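# Flip a clear plastic sheet across an open card holder

## Task

An open card holder lies on the table. On its half that carries the strap, a clear plastic sheet rests on top of the pages and is attached at the spine the way a page is. Turn this sheet over to the opposite half so it ends up lying flat and fully spread there. The card holder must still be open and lying flat on the table at the end. Do not at any point lift a stack of pages, alone or together with the whole holder, to a steep angle; that counts as failure. Everything has to settle and stop moving shortly after you finish, and anything that stays in place only because the robot is holding it does not count. At the end, release and move the grippers away.

## Robot and tools

Robot: two arms, left_arm and right_arm, each with a parallel two-finger gripper. The names are labels only and do not tell you which side of an image an arm appears on. The fingers point along the gripper's own +z axis and close along its y axis. The reported gripper position is the point between the finger pads, a little less than 1 cm behind the tips.

Scene frame (used in results): origin at table-top height, centred between the arms, roughly 5 to 10 cm behind the table's near edge. +x goes out across the table, +z is up, and left_arm sits on the +y side. Each result's state line lists every gripper's end_effector_position (metres) and end_effector_quat_wxyz. Printed positions can be off, more so when an arm is reaching far. "Hand target" lines give the pose the controller is currently steering each gripper toward. A "pose unreachable" line means a clearance check altered or blocked the command for the arm it names.

Row layout (used by both motion tools): one flat list of 14 numbers covering both arms, each in [-1, 1]. Order: left_arm dx, dy, dz, rx, ry, rz, opening, then right_arm dx, dy, dz, rx, ry, rz, opening. All 14 must be given even when one arm stays idle. dx..rz are offsets, not poses, expressed in that gripper's own axes. A value of 1.0 equals 0.6 m for dx/dy/dz or 180 degrees for rotation. rx, ry, rz form one rotation vector. Opening is an absolute setting, not an offset: +1 fully open (0.087 m), -1 closed.

execute_actions(actions): a list of actions run in sequence. Each action is a table of at most 15 rows; each row lasts one control step (1/30 s), and if there are fewer than 15 rows the final row is repeated to fill the 15 steps. Every row in an action is an offset from the gripper's measured pose at the start of that action, not from the previous row. For the first action in a call, the reference is the last pose reported in this scene. An empty list just returns state and images. The result includes end_effector_position at selected steps; HELD beside an arm's label means part of that arm's row was held back on that step.

move(target, speed, blocking): target is one 14-number row, as offsets from the pose in this scene's most recent result that showed one. Each gripper follows a straight line there, and both arms finish together over 0.5 to 10 s; anything longer is cut at 10 s before arrival. speed is the path's top speed in m/s, 0.002 to 0.5, default 0.25; rotation is capped at twice that in rad/s. Paths ignore obstacles and the other arm. Grippers lag behind, can drift off the line, and can overshoot the speed, especially with an arm nearly straight. Faster contact hits harder, and aiming further past a contact pushes harder. The opening is sent when the move begins. The result adds a "move:" line with the ending (done, off_target, moving, held, fault) and which limits acted, plus each gripper's distance from its target. If only one arm is named, the other finished fine. limits=paced means the pose sent was clipped; limits=held means a check blocked some steps and the arm may then surge faster than speed. With blocking=false the result comes after 0.5 s while the arm keeps going; check with wait(0), and until a result shows the move ended, new moves and execute_actions are refused (use wait or stop).

wait(seconds): 0 to 10; lets the simulation run with each arm holding its last command, returning early if a running move ends. stop(): brakes a running move; fast arms need room to stop; fingers keep moving. zoom_image(camera, region): camera is cam_high, cam_low, cam_left_wrist or cam_right_wrist (all 504x504); region [x0, y0, x1, y1] in pixels from the top-left, at most 504 by 504. finished_scene(scene): ends the given scene (1 or 2) irreversibly and reports success; the next scene's task comes in that result.

Controller behaviour: every control step the commanded pose is clipped to within 70 mm and 16 degrees of the current measured pose, so far targets need several actions, and after an action the arm continues at most to its last clipped pose. Joint friction can leave the gripper up to about 31 mm short, and very small commands may do nothing. Position takes priority over orientation. To keep an arm still, send the offset back to its desired pose in the first call of a reply and zeros afterwards, always with the opening it should keep. The robot keeps holding its last command while you think.

Gripping: grip_measured is on the same scale as commanded opening. To hold something, command about 0.02 below grip_measured (less for a lighter hold). Finger force is about 20 N per pad; fast closes press harder.

Avoid: lifting page stacks or the holder steeply; knocking rigid objects off the table; arms colliding or pressing each other; hitting the bar and plate behind the table (up to about 3 cm high, no warning); drops, slams and hard pushes. Long holding heats motors: MOTOR HOT from 75 °C, a 10 s stop at 90 °C, and at 100 °C the arm goes limp and falls. Finish with the sheet resting flat by itself, grippers open and withdrawn.

Each tool is called after "Emit:" as name([rows], argument=value, ...), one row to a line, values as JSON.

## Session

Emit:
execute_actions(actions=[])

Emit:
zoom_image(camera="cam_high", region=[100,200,400,500])

Scene clock: 0.00 s.
left_arm: end_effector_position=(+0.3613, +0.3146, +0.3639) grip_measured=+0.985 end_effector_quat_wxyz=(+0.724, +0.000, +0.690, -0.001) | right_arm: end_effector_position=(+0.3865, -0.3241, +0.3366) grip_measured=+0.987 end_effector_quat_wxyz=(+0.700, -0.007, +0.714, -0.008)
Joint positions: left_arm=[0.011 1.032 1.041 0.007 0.011 0.01  0.087] | right_arm=[-0.002  1.042  1.061 -0.007  0.011  0.004  0.087]
Joint velocities: left_arm=[ 0.002  0.002  0.017  0.022 -0.022  0.007  0.001] | right_arm=[-0.012 -0.007  0.012 -0.066 -0.037  0.081 -0.   ]
Motor temperatures (°C, as the motors report them): left_arm=[20 21 22 23 25 22] | right_arm=[22 24 21 24 25 24]
Hand target (left_arm): +0.361, +0.315, +0.364; +0.724, +0.000, +0.690, -0.001
Hand target (right_arm): +0.386, -0.324, +0.337; +0.700, -0.007, +0.714, -0.008

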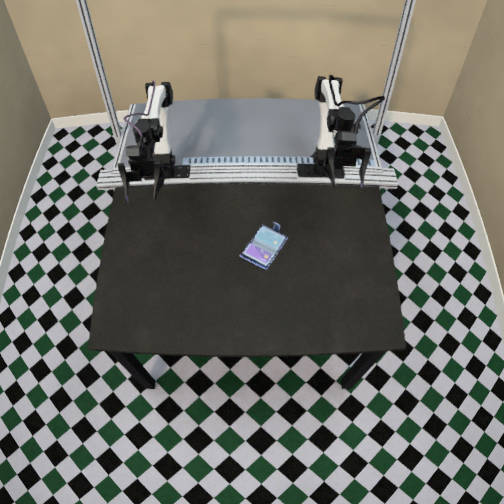

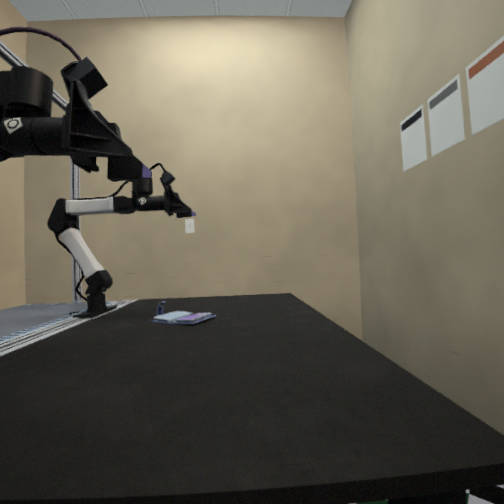

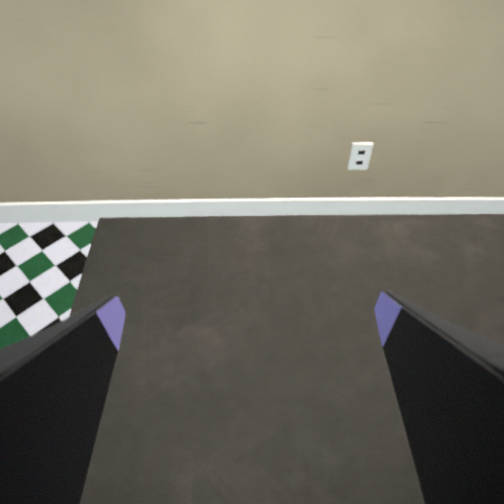

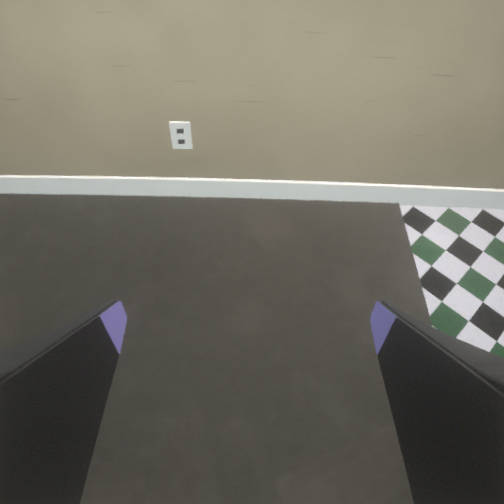

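Region (100, 200, 400, 500) of cam_high's 504x504 image, scaled by 1.680, with more detail than that image has.

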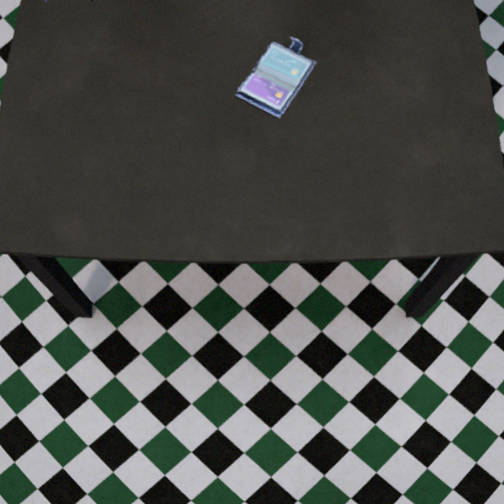

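Emit:
move(target=[0.26,-0.38,-0.17,0,0.5,0,1,0.25,0.25,-0.1,0,0.45,0,-1], speed=0.4)

Emit:
zoom_image(camera="cam_low", region=[140,270,230,340])

Scene clock: 6.87 s.
left_arm: end_effector_position=(+0.2689, +0.0884, +0.2091) grip_measured=+0.985 end_effector_quat_wxyz=(+0.093, +0.002, +0.994, -0.063) | right_arm: end_effector_position=(+0.3259, -0.1835, +0.1792) grip_measured=-1.000 end_effector_quat_wxyz=(+0.093, -0.002, +0.996, -0.010)
Joint positions: left_arm=[-0.597  1.932  2.104 -1.551  0.009 -0.597  0.087] | right_arm=[ 0.406  1.934  2.119 -1.553  0.084  0.407  0.   ]
Joint velocities: left_arm=[ 0.007  0.002 -0.002 -0.022  0.051  0.007 -0.   ] | right_arm=[ 0.007 -0.007 -0.002 -0.095 -0.051 -0.037  0.   ]
Motor temperatures (°C, as the motors report them): left_arm=[20 21 23 25 25 22] | right_arm=[22 24 22 25 25 24]
Hand target (left_arm): +0.268, +0.085, +0.207; +0.083, -0.001, +0.995, -0.064
Hand target (right_arm): +0.322, -0.179, +0.183; +0.088, -0.003, +0.996, -0.005
Off the commanded pose (left_arm): 0.006 m, 11 deg.
Off the commanded pose (right_arm): 0.009 m, 3 deg.
joint sent to its limit (left arm) — the command would take joint 4 (wrist pitch) past its lower limit, so that joint was sent only as far as its limit.
joint sent to its limit (right arm) — the command would take joint 4 (wrist pitch) past its lower limit, so that joint was sent only as far as its limit.
move: off_target (left_arm, right_arm)

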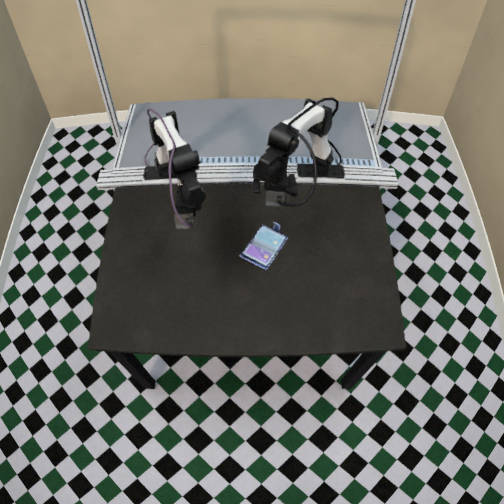

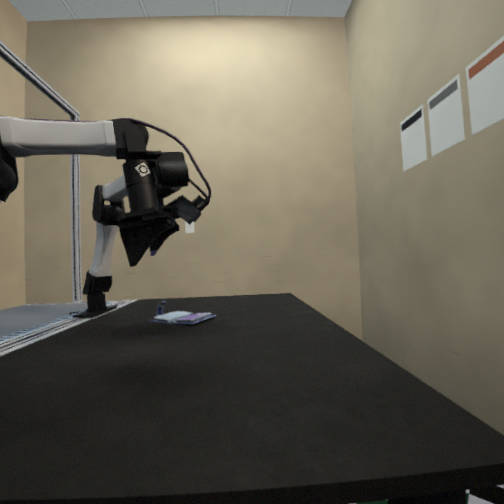

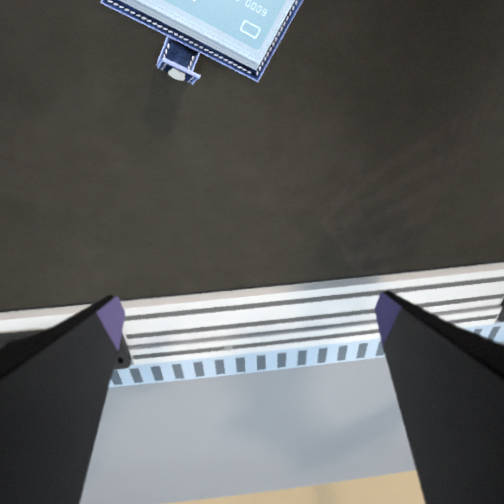

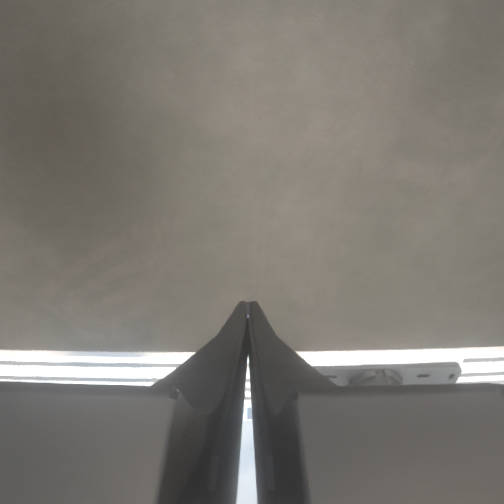

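Region (140, 270, 230, 340) of cam_low's 504x504 image, scaled by 5.600, with more detail than that image has.

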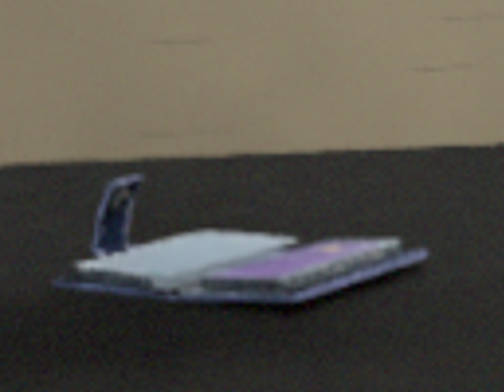

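Emit:
move(target=[-0.07,0,0.22,0,0.05,0.14,0.2,0,0,0,0,0,0,-1])

Scene clock: 15.07 s.
left_arm: end_effector_position=(+0.3260, +0.0758, +0.0887) grip_measured=+0.200 end_effector_quat_wxyz=(+0.017, +0.222, +0.974, -0.033) | right_arm: end_effector_position=(+0.3255, -0.1834, +0.1792) grip_measured=-1.000 end_effector_quat_wxyz=(+0.092, -0.002, +0.996, -0.009)
Joint positions: left_arm=[-0.57   2.285  2.142 -1.407  0.06  -0.125  0.052] | right_arm=[ 0.406  1.934  2.119 -1.554  0.082  0.408  0.   ]
Joint velocities: left_arm=[ 0.007  0.017  0.012 -0.081  0.037  0.007  0.002] | right_arm=[-0.017 -0.007  0.007  0.022  0.022 -0.037  0.   ]
Motor temperatures (°C, as the motors report them): left_arm=[20 22 24 24 25 22] | right_arm=[22 26 24 25 25 24]
Hand target (left_arm): +0.335, +0.074, +0.088; +0.027, +0.223, +0.974, -0.042
Hand target (right_arm): +0.326, -0.183, +0.179; +0.093, -0.002, +0.996, -0.010
Off the commanded pose (left_arm): 0.009 m, 1 deg.
Off the commanded pose (right_arm): 0.000 m, 0 deg.
move: done

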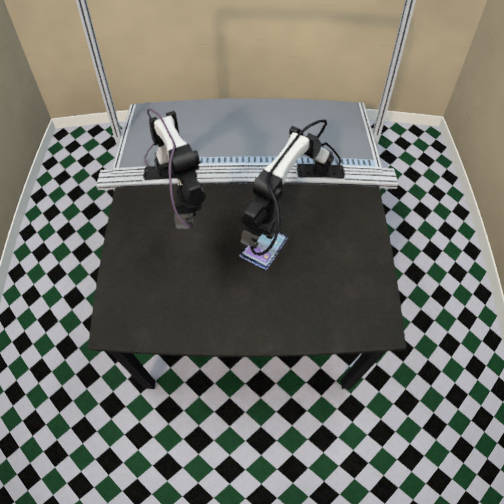

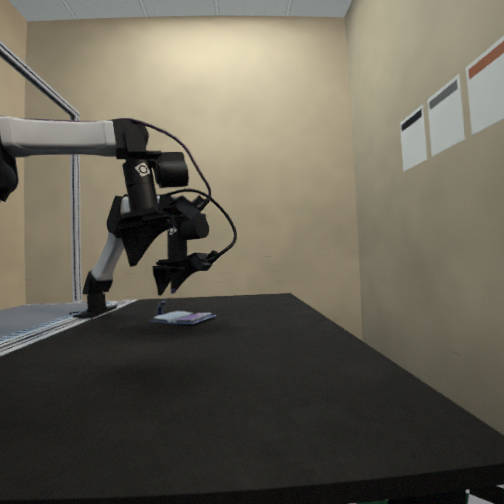

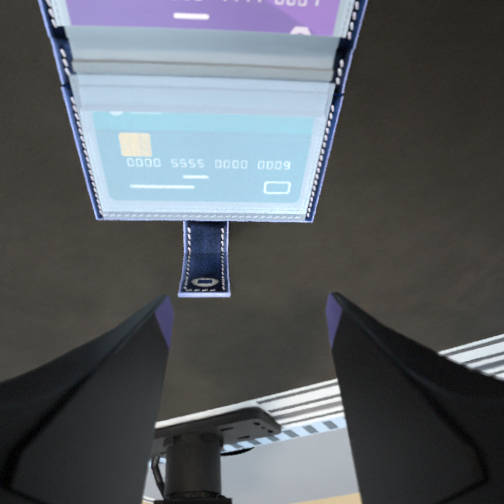

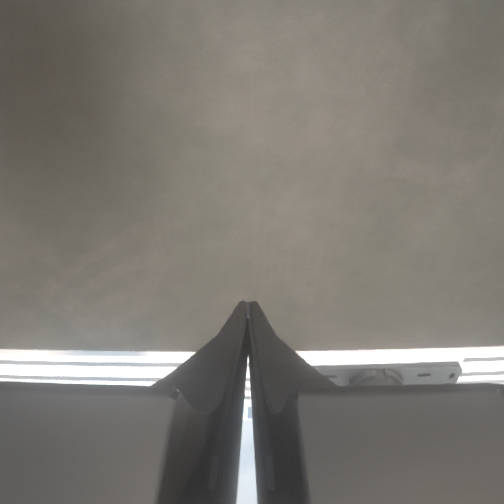

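Emit:
move(target=[-0.025,0.04,0.085,0.018,0,0,-0.2,0.05,-0.1,0,0,0,0,-1], speed=0.1)

Emit:
zoom_image(camera="cam_low", region=[140,270,230,340])

Scene clock: 18.80 s.
left_arm: end_effector_position=(+0.3487, +0.0871, +0.0474) grip_measured=-0.200 end_effector_quat_wxyz=(+0.016, +0.221, +0.973, -0.057) | right_arm: end_effector_position=(+0.3007, -0.2397, +0.1748) grip_measured=-1.000 end_effector_quat_wxyz=(+0.091, -0.002, +0.996, -0.014)
Joint positions: left_arm=[-0.505  2.329  2.05  -1.264  0.107 -0.063  0.035] | right_arm=[ 0.28   1.737  1.836 -1.464  0.065  0.282  0.   ]
Joint velocities: left_arm=[-0.007 -0.007 -0.002  0.037 -0.022 -0.081 -0.   ] | right_arm=[-0.007  0.002 -0.012 -0.037  0.051  0.007  0.   ]
Motor temperatures (°C, as the motors report them): left_arm=[20 24 24 24 25 22] | right_arm=[22 27 24 25 25 24]
Hand target (left_arm): +0.351, +0.088, +0.038; +0.012, +0.222, +0.973, -0.061
Hand target (right_arm): +0.297, -0.244, +0.175; +0.092, -0.002, +0.996, -0.011
Off the commanded pose (left_arm): 0.010 m, 1 deg.
Off the commanded pose (right_arm): 0.006 m, 1 deg.
move: done

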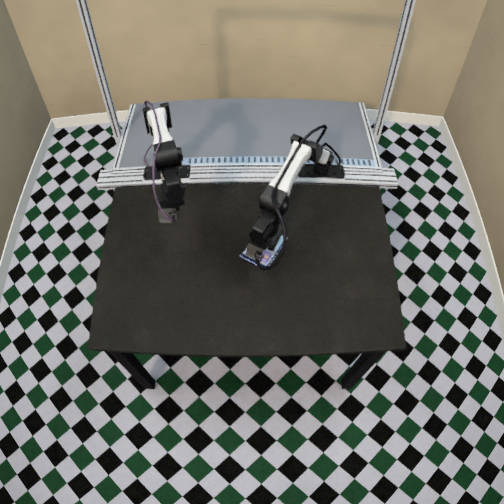

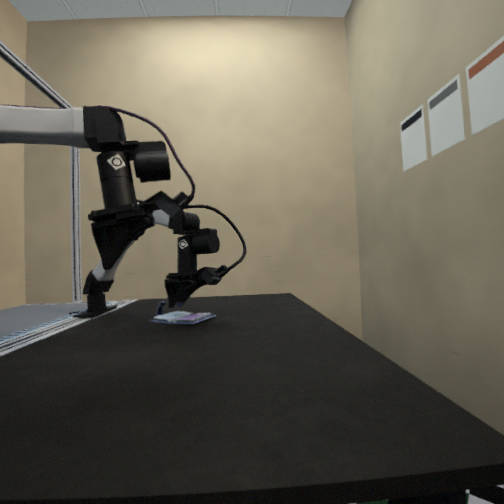

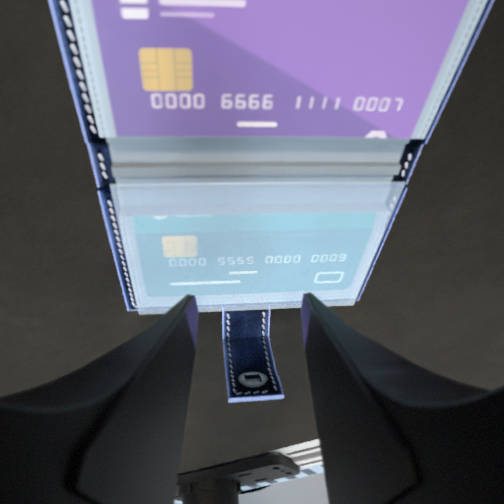

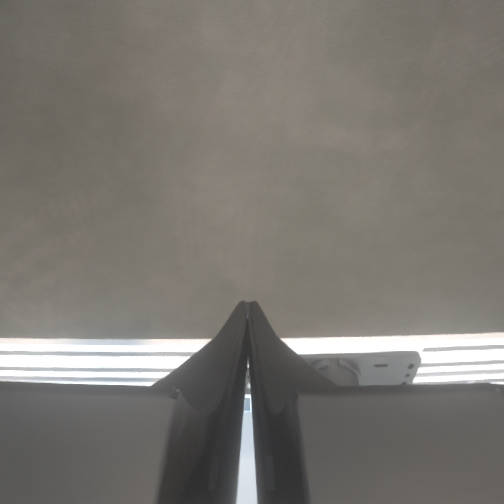

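Region (140, 270, 230, 340) of cam_low's 504x504 image, scaled by 5.600, with more detail than that image has.

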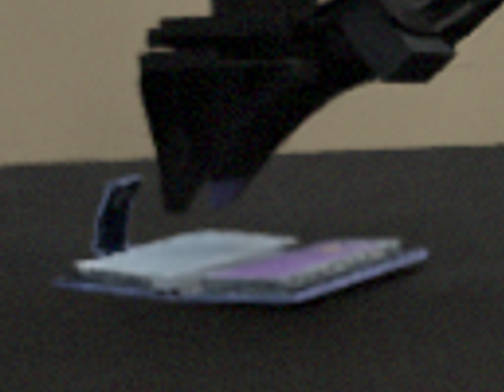

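Tilt correction had the wrong sign; fix it and descend.

Emit:
move(target=[0.025,0,0.055,-0.035,0,0,-0.2,0,0,0,0,0,0,-1], speed=0.05)

Emit:
execute_actions([
  [[0,0,0.015,0,0,0,-0.4,0,0,0,0,0,0,-1]],
  [[0,0,0.015,0,0,0,-0.6,0,0,0,0,0,0,-1]],
  [[0,0,0.015,0,0,0,-0.8,0,0,0,0,0,0,-1]],
])

Emit:
zoom_image(camera="cam_low", region=[140,270,230,340])

Scene clock: 22.90 s.
left_arm: end_effector_position=(+0.3375, +0.0908, +0.0242) grip_measured=-0.200 end_effector_quat_wxyz=(+0.027, +0.222, +0.975, -0.010) | right_arm: end_effector_position=(+0.3010, -0.2395, +0.1748) grip_measured=-1.000 end_effector_quat_wxyz=(+0.092, -0.003, +0.996, -0.014)
Joint positions: left_arm=[-0.549  2.289  1.895 -1.154  0.01  -0.102  0.035] | right_arm=[ 0.28   1.737  1.836 -1.463  0.065  0.281  0.   ]
Joint velocities: left_arm=[ 0.002  0.007 -0.007  0.051 -0.037 -0.081 -0.001] | right_arm=[-0.012  0.002 -0.012 -0.081  0.022  0.007  0.   ]
Motor temperatures (°C, as the motors report them): left_arm=[20 25 24 24 25 22] | right_arm=[22 28 24 25 25 24]
Hand target (left_arm): +0.335, +0.090, +0.014; +0.027, +0.220, +0.975, -0.004
Hand target (right_arm): +0.301, -0.240, +0.175; +0.091, -0.002, +0.996, -0.014
Off the commanded pose (left_arm): 0.011 m, 1 deg.
Off the commanded pose (right_arm): 0.000 m, 0 deg.
move: off_target (left_arm)

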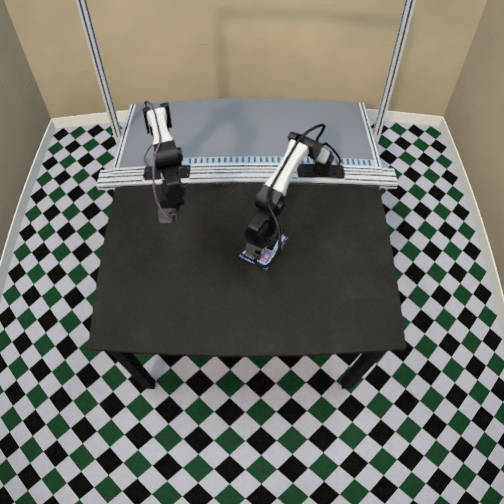

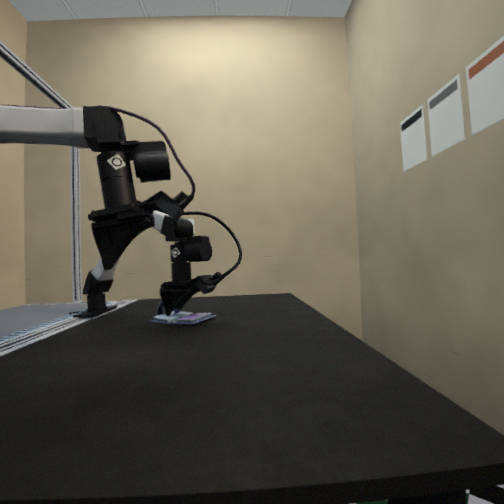

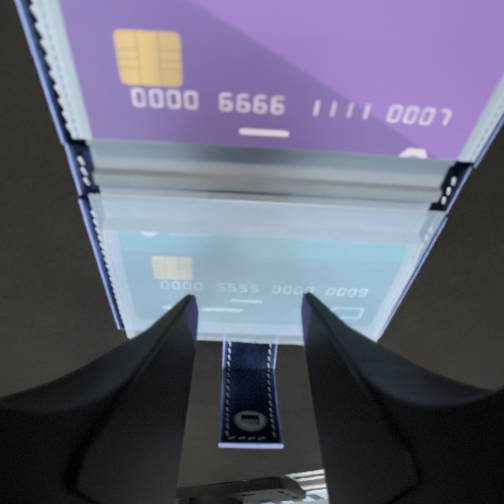

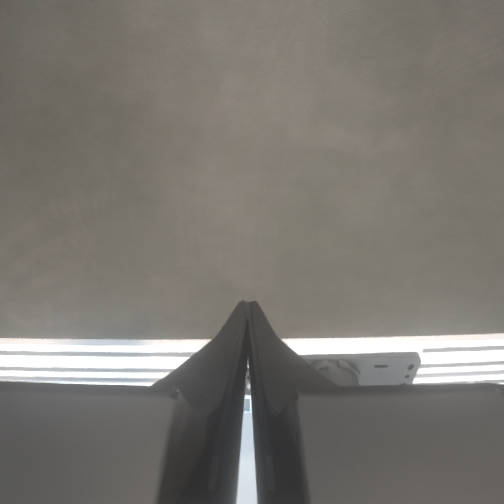

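Scene clock: 24.40 s.
left_arm: end_effector_position=(+0.3369, +0.0863, +0.0241) grip_measured=-0.799 end_effector_quat_wxyz=(+0.027, +0.223, +0.974, -0.021) | right_arm: end_effector_position=(+0.3010, -0.2395, +0.1748) grip_measured=-1.000 end_effector_quat_wxyz=(+0.092, -0.003, +0.996, -0.014)
Joint positions: left_arm=[-0.549  2.289  1.895 -1.147  0.032 -0.102  0.009] | right_arm=[ 0.28   1.737  1.836 -1.463  0.065  0.281  0.   ]
Joint velocities: left_arm=[-0.012 -0.017  0.002  0.007 -0.051 -0.007 -0.   ] | right_arm=[-0.032 -0.002  0.002 -0.037  0.007  0.007  0.   ]
Motor temperatures (°C, as the motors report them): left_arm=[20 26 24 24 25 22] | right_arm=[22 29 24 25 25 24]
Hand target (left_arm): +0.337, +0.088, +0.015; +0.026, +0.223, +0.974, -0.016
Hand target (right_arm): +0.301, -0.240, +0.175; +0.092, -0.003, +0.996, -0.014
Off the commanded pose (left_arm): 0.009 m, 1 deg.
Off the commanded pose (right_arm): 0.000 m, 0 deg.
Step readings (end_effector_position; steps 1 to 15: 1st action; 16 to 30: 2nd action; 31 to 45: 3rd action):
0: left_arm (+0.3375, +0.0908, +0.0242) | right_arm (+0.3010, -0.2395, +0.1748)
1: left_arm (+0.3373, +0.0906, +0.0242) | right_arm (+0.3010, -0.2395, +0.1748)
2: left_arm (+0.3373, +0.0902, +0.0242) | right_arm (+0.3010, -0.2395, +0.1748)
4: left_arm (+0.3373, +0.0899, +0.0242) | right_arm (+0.3010, -0.2395, +0.1748)
8: left_arm (+0.3373, +0.0899, +0.0242) | right_arm (+0.3010, -0.2395, +0.1748)
15: left_arm (+0.3373, +0.0899, +0.0242) | right_arm (+0.3010, -0.2395, +0.1748)
16: left_arm (+0.3374, +0.0896, +0.0242) | right_arm (+0.3010, -0.2395, +0.1748)
17: left_arm (+0.3374, +0.0888, +0.0241) | right_arm (+0.3010, -0.2395, +0.1748)
19: left_arm (+0.3372, +0.0883, +0.0242) | right_arm (+0.3010, -0.2395, +0.1748)
23: left_arm (+0.3371, +0.0883, +0.0242) | right_arm (+0.3010, -0.2395, +0.1748)
30: left_arm (+0.3371, +0.0883, +0.0242) | right_arm (+0.3010, -0.2395, +0.1748)
31: left_arm (+0.3373, +0.0877, +0.0241) | right_arm (+0.3010, -0.2395, +0.1748)
32: left_arm (+0.3372, +0.0868, +0.0241) | right_arm (+0.3010, -0.2395, +0.1748)
34: left_arm (+0.3369, +0.0863, +0.0241) | right_arm (+0.3010, -0.2395, +0.1748)
38: left_arm (+0.3369, +0.0863, +0.0241) | right_arm (+0.3010, -0.2395, +0.1748)
45: end_effector_position above

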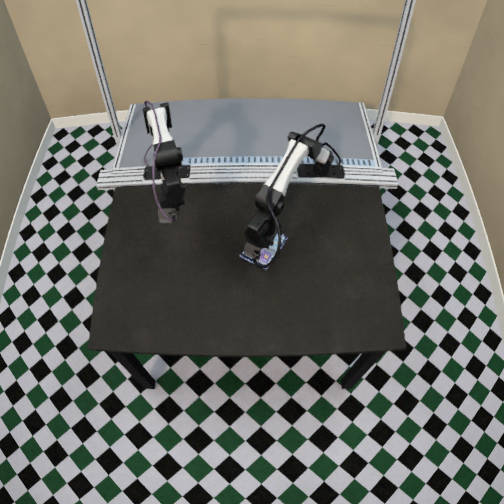

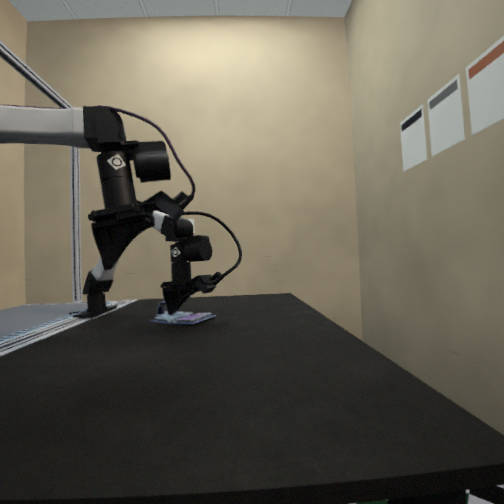

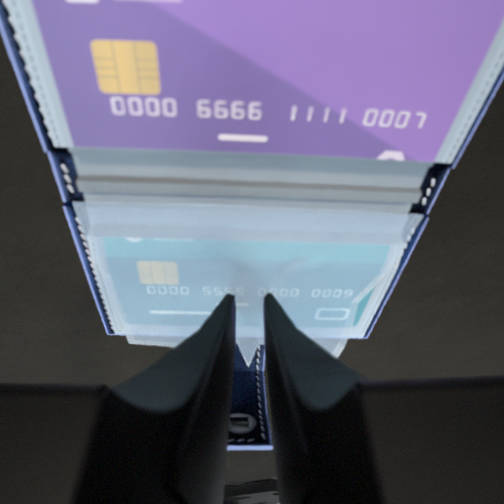

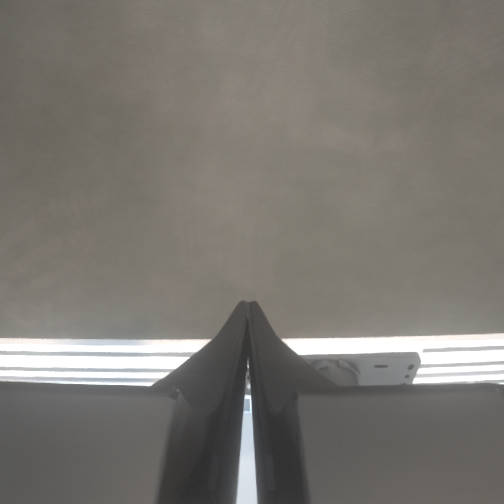

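Region (140, 270, 230, 340) of cam_low's 504x504 image, scaled by 5.600, with more detail than that image has.

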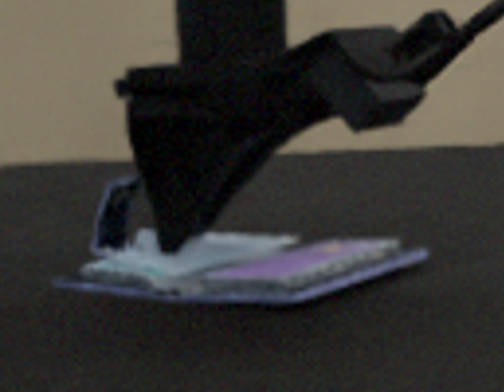

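A wrinkle formed. Close and lift.

Emit:
execute_actions([
  [[0,0,0.015,0,0,0,-1,0,0,0,0,0,0,-1]],
])

Emit:
move(target=[-0.035,0,-0.05,0,0,0,-1,0,0,0,0,0,0,-1], speed=0.04)

Emit:
move(target=[-0.07,0,-0.015,0,0.05,0,-1,0,0,0,0,0,0,-1], speed=0.05)

Emit:
zoom_image(camera="cam_low", region=[140,270,230,340])

Scene clock: 27.83 s.
left_arm: end_effector_position=(+0.3380, +0.0831, +0.0244) grip_measured=-1.000 end_effector_quat_wxyz=(+0.030, +0.224, +0.974, -0.028) | right_arm: end_effector_position=(+0.3010, -0.2395, +0.1748) grip_measured=-1.000 end_effector_quat_wxyz=(+0.092, -0.003, +0.996, -0.014)
Joint positions: left_arm=[-0.55   2.288  1.895 -1.137  0.043 -0.102  0.   ] | right_arm=[ 0.28   1.737  1.836 -1.463  0.065  0.281  0.   ]
Joint velocities: left_arm=[-0.012  0.007  0.012  0.007  0.037 -0.066  0.   ] | right_arm=[-0.007  0.007  0.022  0.007  0.022 -0.066  0.   ]
Motor temperatures (°C, as the motors report them): left_arm=[20 27 24 24 25 22] | right_arm=[22 29 24 25 25 24]
Hand target (left_arm): +0.337, +0.086, +0.015; +0.027, +0.223, +0.974, -0.021
Hand target (right_arm): +0.301, -0.240, +0.175; +0.092, -0.003, +0.996, -0.014
Off the commanded pose (left_arm): 0.010 m, 1 deg.
Off the commanded pose (right_arm): 0.000 m, 0 deg.
Step readings (end_effector_position):
0: left_arm (+0.3369, +0.0863, +0.0241) | right_arm (+0.3010, -0.2395, +0.1748)
1: left_arm (+0.3371, +0.0854, +0.0241) | right_arm (+0.3010, -0.2395, +0.1748)
2: left_arm (+0.3376, +0.0841, +0.0242) | right_arm (+0.3010, -0.2395, +0.1748)
4: left_arm (+0.3380, +0.0831, +0.0244) | right_arm (+0.3010, -0.2395, +0.1748)
8: left_arm (+0.3380, +0.0831, +0.0244) | right_arm (+0.3010, -0.2395, +0.1748)
15: end_effector_position above

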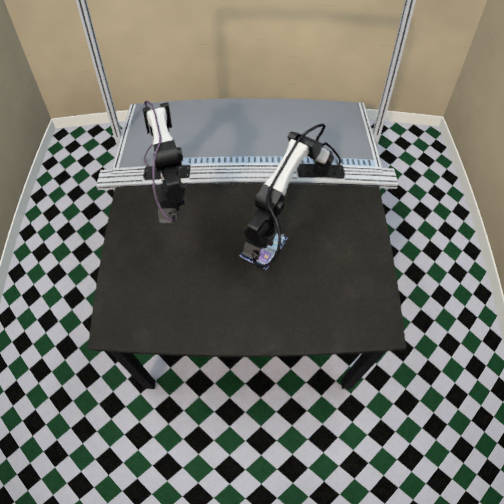

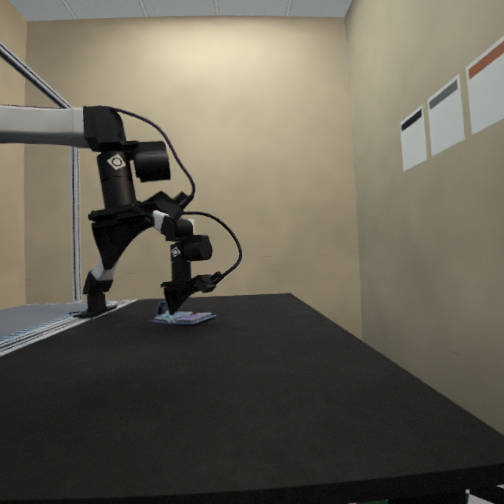

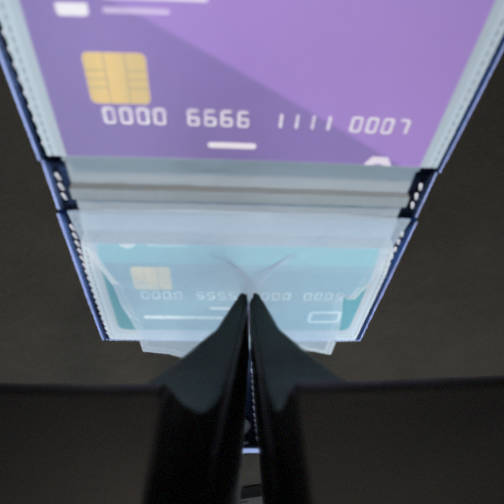

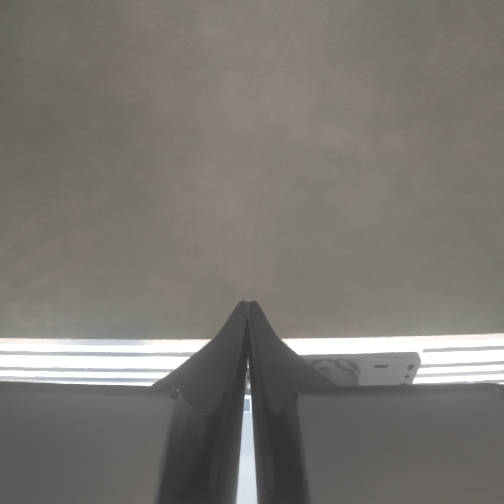

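Scene clock: 29.30 s.
left_arm: end_effector_position=(+0.3522, +0.0735, +0.0572) grip_measured=-1.000 end_effector_quat_wxyz=(+0.033, +0.224, +0.974, -0.030) | right_arm: end_effector_position=(+0.3010, -0.2395, +0.1748) grip_measured=-1.000 end_effector_quat_wxyz=(+0.092, -0.003, +0.996, -0.014)
Joint positions: left_arm=[-0.55   2.359  2.145 -1.309  0.044 -0.102  0.   ] | right_arm=[ 0.28   1.737  1.836 -1.463  0.065  0.281  0.   ]
Joint velocities: left_arm=[ 0.012 -0.027 -0.002  0.037  0.007  0.037  0.   ] | right_arm=[-0.002 -0.012 -0.002 -0.037  0.022  0.007  0.   ]
Motor temperatures (°C, as the motors report them): left_arm=[20 27 25 24 25 22] | right_arm=[22 29 24 25 25 24]
Hand target (left_arm): +0.356, +0.076, +0.056; +0.031, +0.224, +0.974, -0.028
Hand target (right_arm): +0.301, -0.240, +0.175; +0.092, -0.003, +0.996, -0.014
Off the commanded pose (left_arm): 0.004 m, 0 deg.
Off the commanded pose (right_arm): 0.000 m, 0 deg.
move: done

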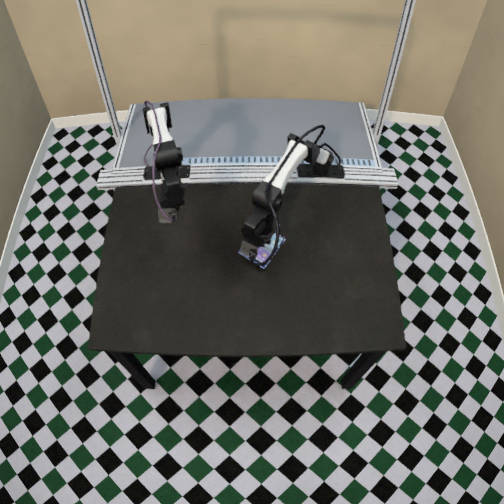

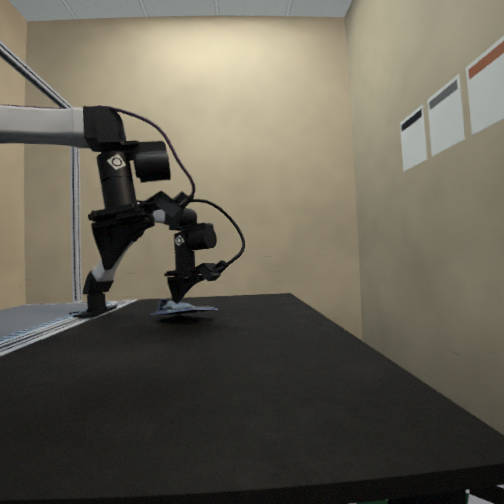

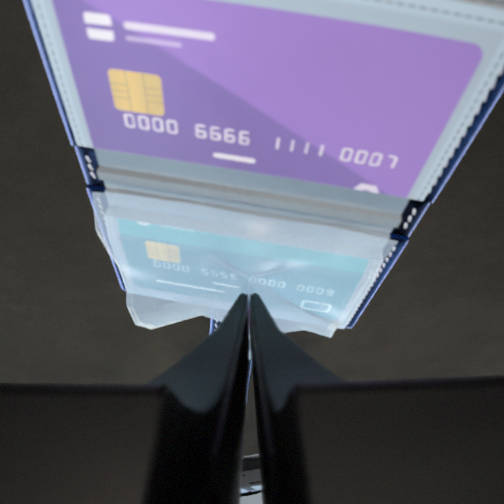

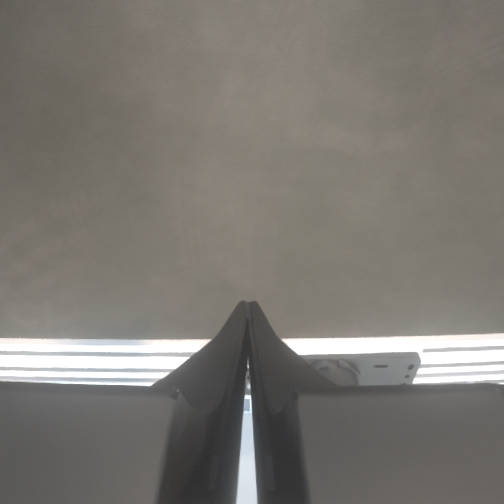

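Scene clock: 31.13 s.
left_arm: end_effector_position=(+0.3873, +0.0539, +0.0718) grip_measured=-1.000 end_effector_quat_wxyz=(+0.051, +0.222, +0.973, -0.041) | right_arm: end_effector_position=(+0.3010, -0.2395, +0.1748) grip_measured=-1.000 end_effector_quat_wxyz=(+0.092, -0.003, +0.996, -0.014)
Joint positions: left_arm=[-0.543  2.626  2.695 -1.552  0.054 -0.1    0.   ] | right_arm=[ 0.28   1.737  1.836 -1.463  0.065  0.281  0.   ]
Joint velocities: left_arm=[-0.007 -0.012  0.017 -0.037 -0.051 -0.066  0.   ] | right_arm=[ 0.002  0.002  0.002  0.066  0.022 -0.007  0.   ]
Motor temperatures (°C, as the motors report them): left_arm=[20 28 25 24 25 22] | right_arm=[22 29 24 25 25 24]
Hand target (left_arm): +0.389, +0.056, +0.069; +0.046, +0.221, +0.973, -0.044
Hand target (right_arm): +0.301, -0.240, +0.175; +0.092, -0.003, +0.996, -0.014
Off the commanded pose (left_arm): 0.004 m, 11 deg.
Off the commanded pose (right_arm): 0.000 m, 0 deg.
joint sent to its limit (left arm) — the command would take joint 4 (wrist pitch) past its lower limit, so that joint was sent only as far as its limit.
move: off_target (left_arm)

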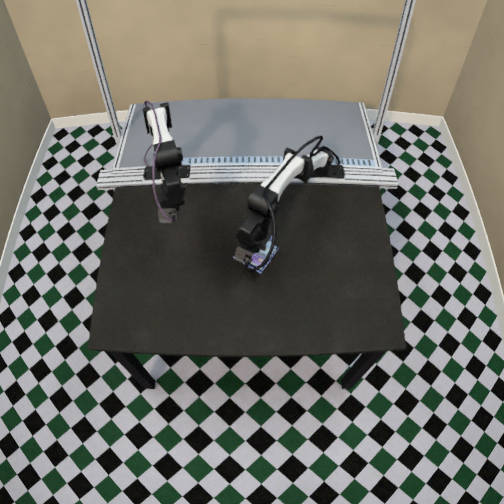

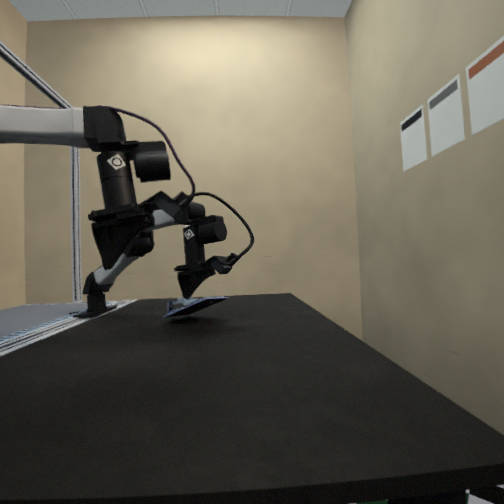

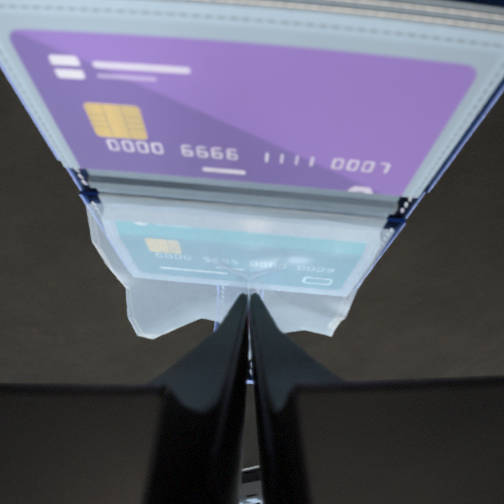

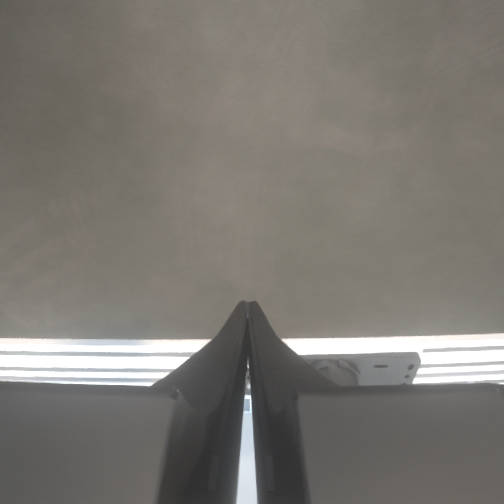

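Region (140, 270, 230, 340) of cam_low's 504x504 image, scaled by 5.600, with more detail than that image has.

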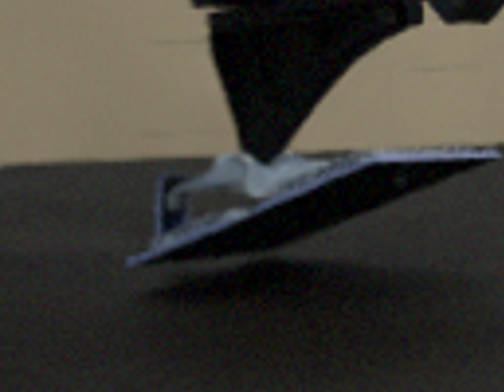

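Emit:
move(target=[0.17,-0.04,0.03,0,0.16,0,-1,0,0,0,0,0,0,-1], speed=0.07)

Emit:
zoom_image(camera="cam_low", region=[120,260,230,340])

Scene clock: 37.23 s.
left_arm: end_effector_position=(+0.2943, +0.0750, +0.0363) grip_measured=-1.000 end_effector_quat_wxyz=(-0.120, +0.222, +0.967, -0.013) | right_arm: end_effector_position=(+0.3010, -0.2395, +0.1748) grip_measured=-1.000 end_effector_quat_wxyz=(+0.092, -0.003, +0.996, -0.014)
Joint positions: left_arm=[-0.591  2.491  2.222 -1.553  0.119 -0.126  0.   ] | right_arm=[ 0.28   1.737  1.836 -1.463  0.065  0.281  0.   ]
Joint velocities: left_arm=[ 0.002 -0.012 -0.002 -0.081  0.066  0.022  0.   ] | right_arm=[ 0.002  0.002  0.007 -0.022 -0.051 -0.022  0.   ]
Motor temperatures (°C, as the motors report them): left_arm=[20 30 25 24 25 22] | right_arm=[22 30 25 25 25 24]
Hand target (left_arm): +0.286, +0.074, +0.043; -0.127, +0.221, +0.967, -0.015
Hand target (right_arm): +0.301, -0.240, +0.175; +0.092, -0.003, +0.996, -0.014
Off the commanded pose (left_arm): 0.010 m, 9 deg.
Off the commanded pose (right_arm): 0.000 m, 0 deg.
joint sent to its limit (left arm) — the command would take joint 4 (wrist pitch) past its lower limit, so that joint was sent only as far as its limit.
move: off_target (left_arm)

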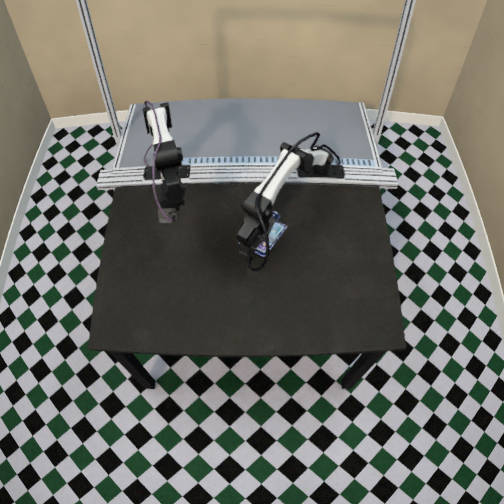

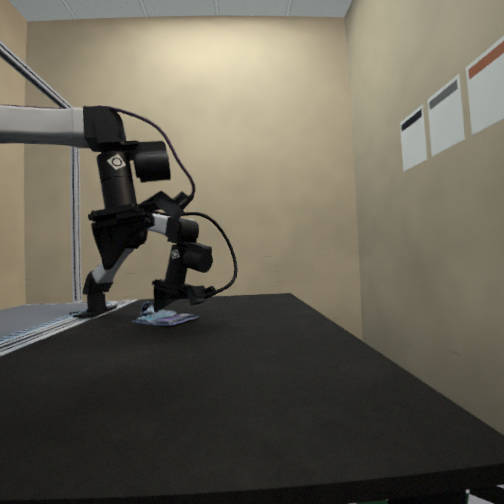

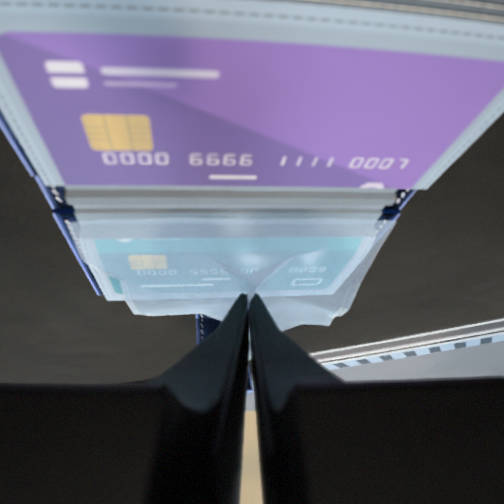

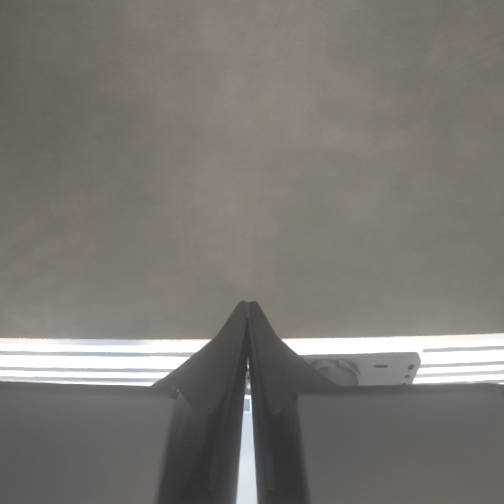

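Region (120, 260, 230, 340) of cam_low's 504x504 image, scaled by 4.582, with more detail than that image has; it fills the top 367 rows of this view, and the rest is white.

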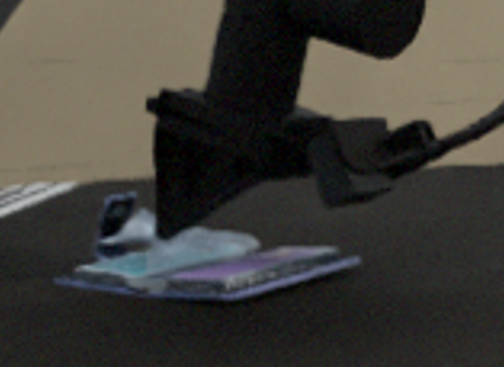

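Emit:
move(target=[-0.005,0,-0.03,0,0,0,-1,0.173,0.35,0.188,-0.206,-0.303,-0.243,-1])

Scene clock: 44.13 s.
left_arm: end_effector_position=(+0.2942, +0.0748, +0.0366) grip_measured=-1.000 end_effector_quat_wxyz=(-0.120, +0.222, +0.967, -0.013) | right_arm: end_effector_position=(+0.2285, -0.0262, +0.0604) grip_measured=-1.000 end_effector_quat_wxyz=(+0.520, -0.365, +0.726, +0.264)
Joint positions: left_arm=[-0.591  2.49   2.222 -1.553  0.12  -0.126  0.   ] | right_arm=[ 0.908  1.376  0.404  0.685 -0.013 -0.011  0.   ]
Joint velocities: left_arm=[ 0.017 -0.017 -0.007 -0.037 -0.037  0.022  0.   ] | right_arm=[-0.007 -0.017  0.002  0.037  0.022 -0.022  0.   ]
Motor temperatures (°C, as the motors report them): left_arm=[20 33 26 24 25 22] | right_arm=[22 30 25 26 25 24]
Hand target (left_arm): +0.300, +0.073, +0.053; -0.098, +0.221, +0.970, -0.022
Hand target (right_arm): +0.218, -0.030, +0.043; +0.503, -0.380, +0.731, +0.261
Off the commanded pose (left_arm): 0.018 m, 0 deg.
Off the commanded pose (right_arm): 0.025 m, 3 deg.
joint sent to its limit (left arm) — the command would take joint 4 (wrist pitch) past its lower limit, so that joint was sent only as far as its limit.
move: off_target (left_arm, right_arm)

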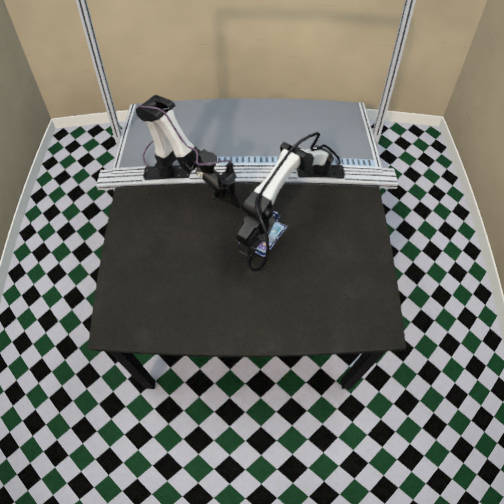

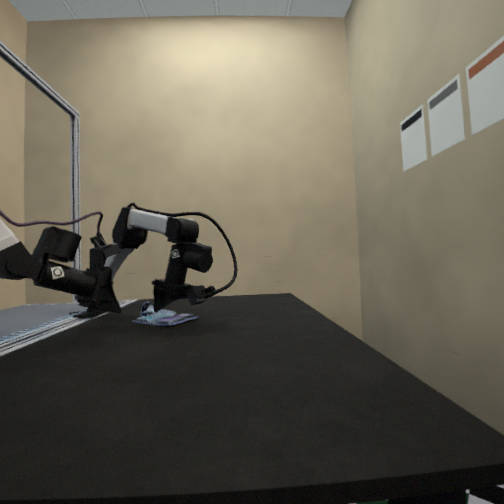

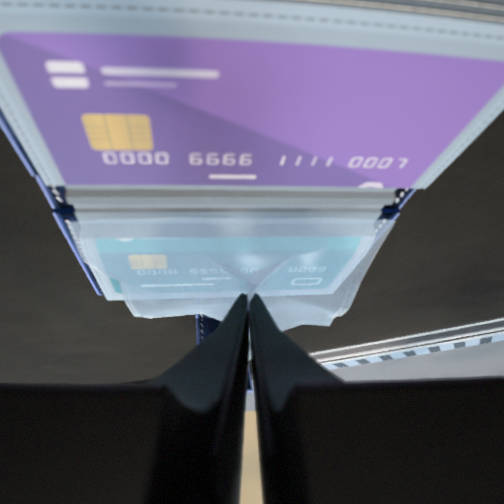

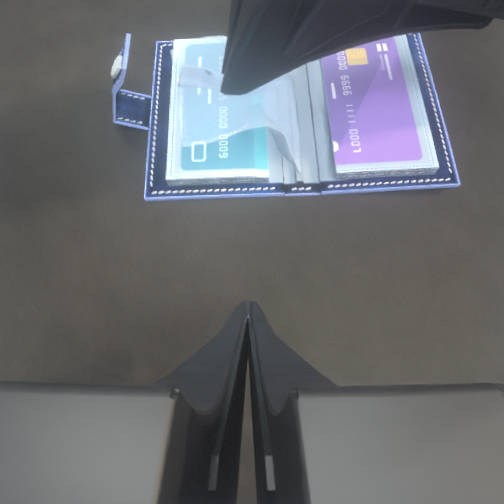

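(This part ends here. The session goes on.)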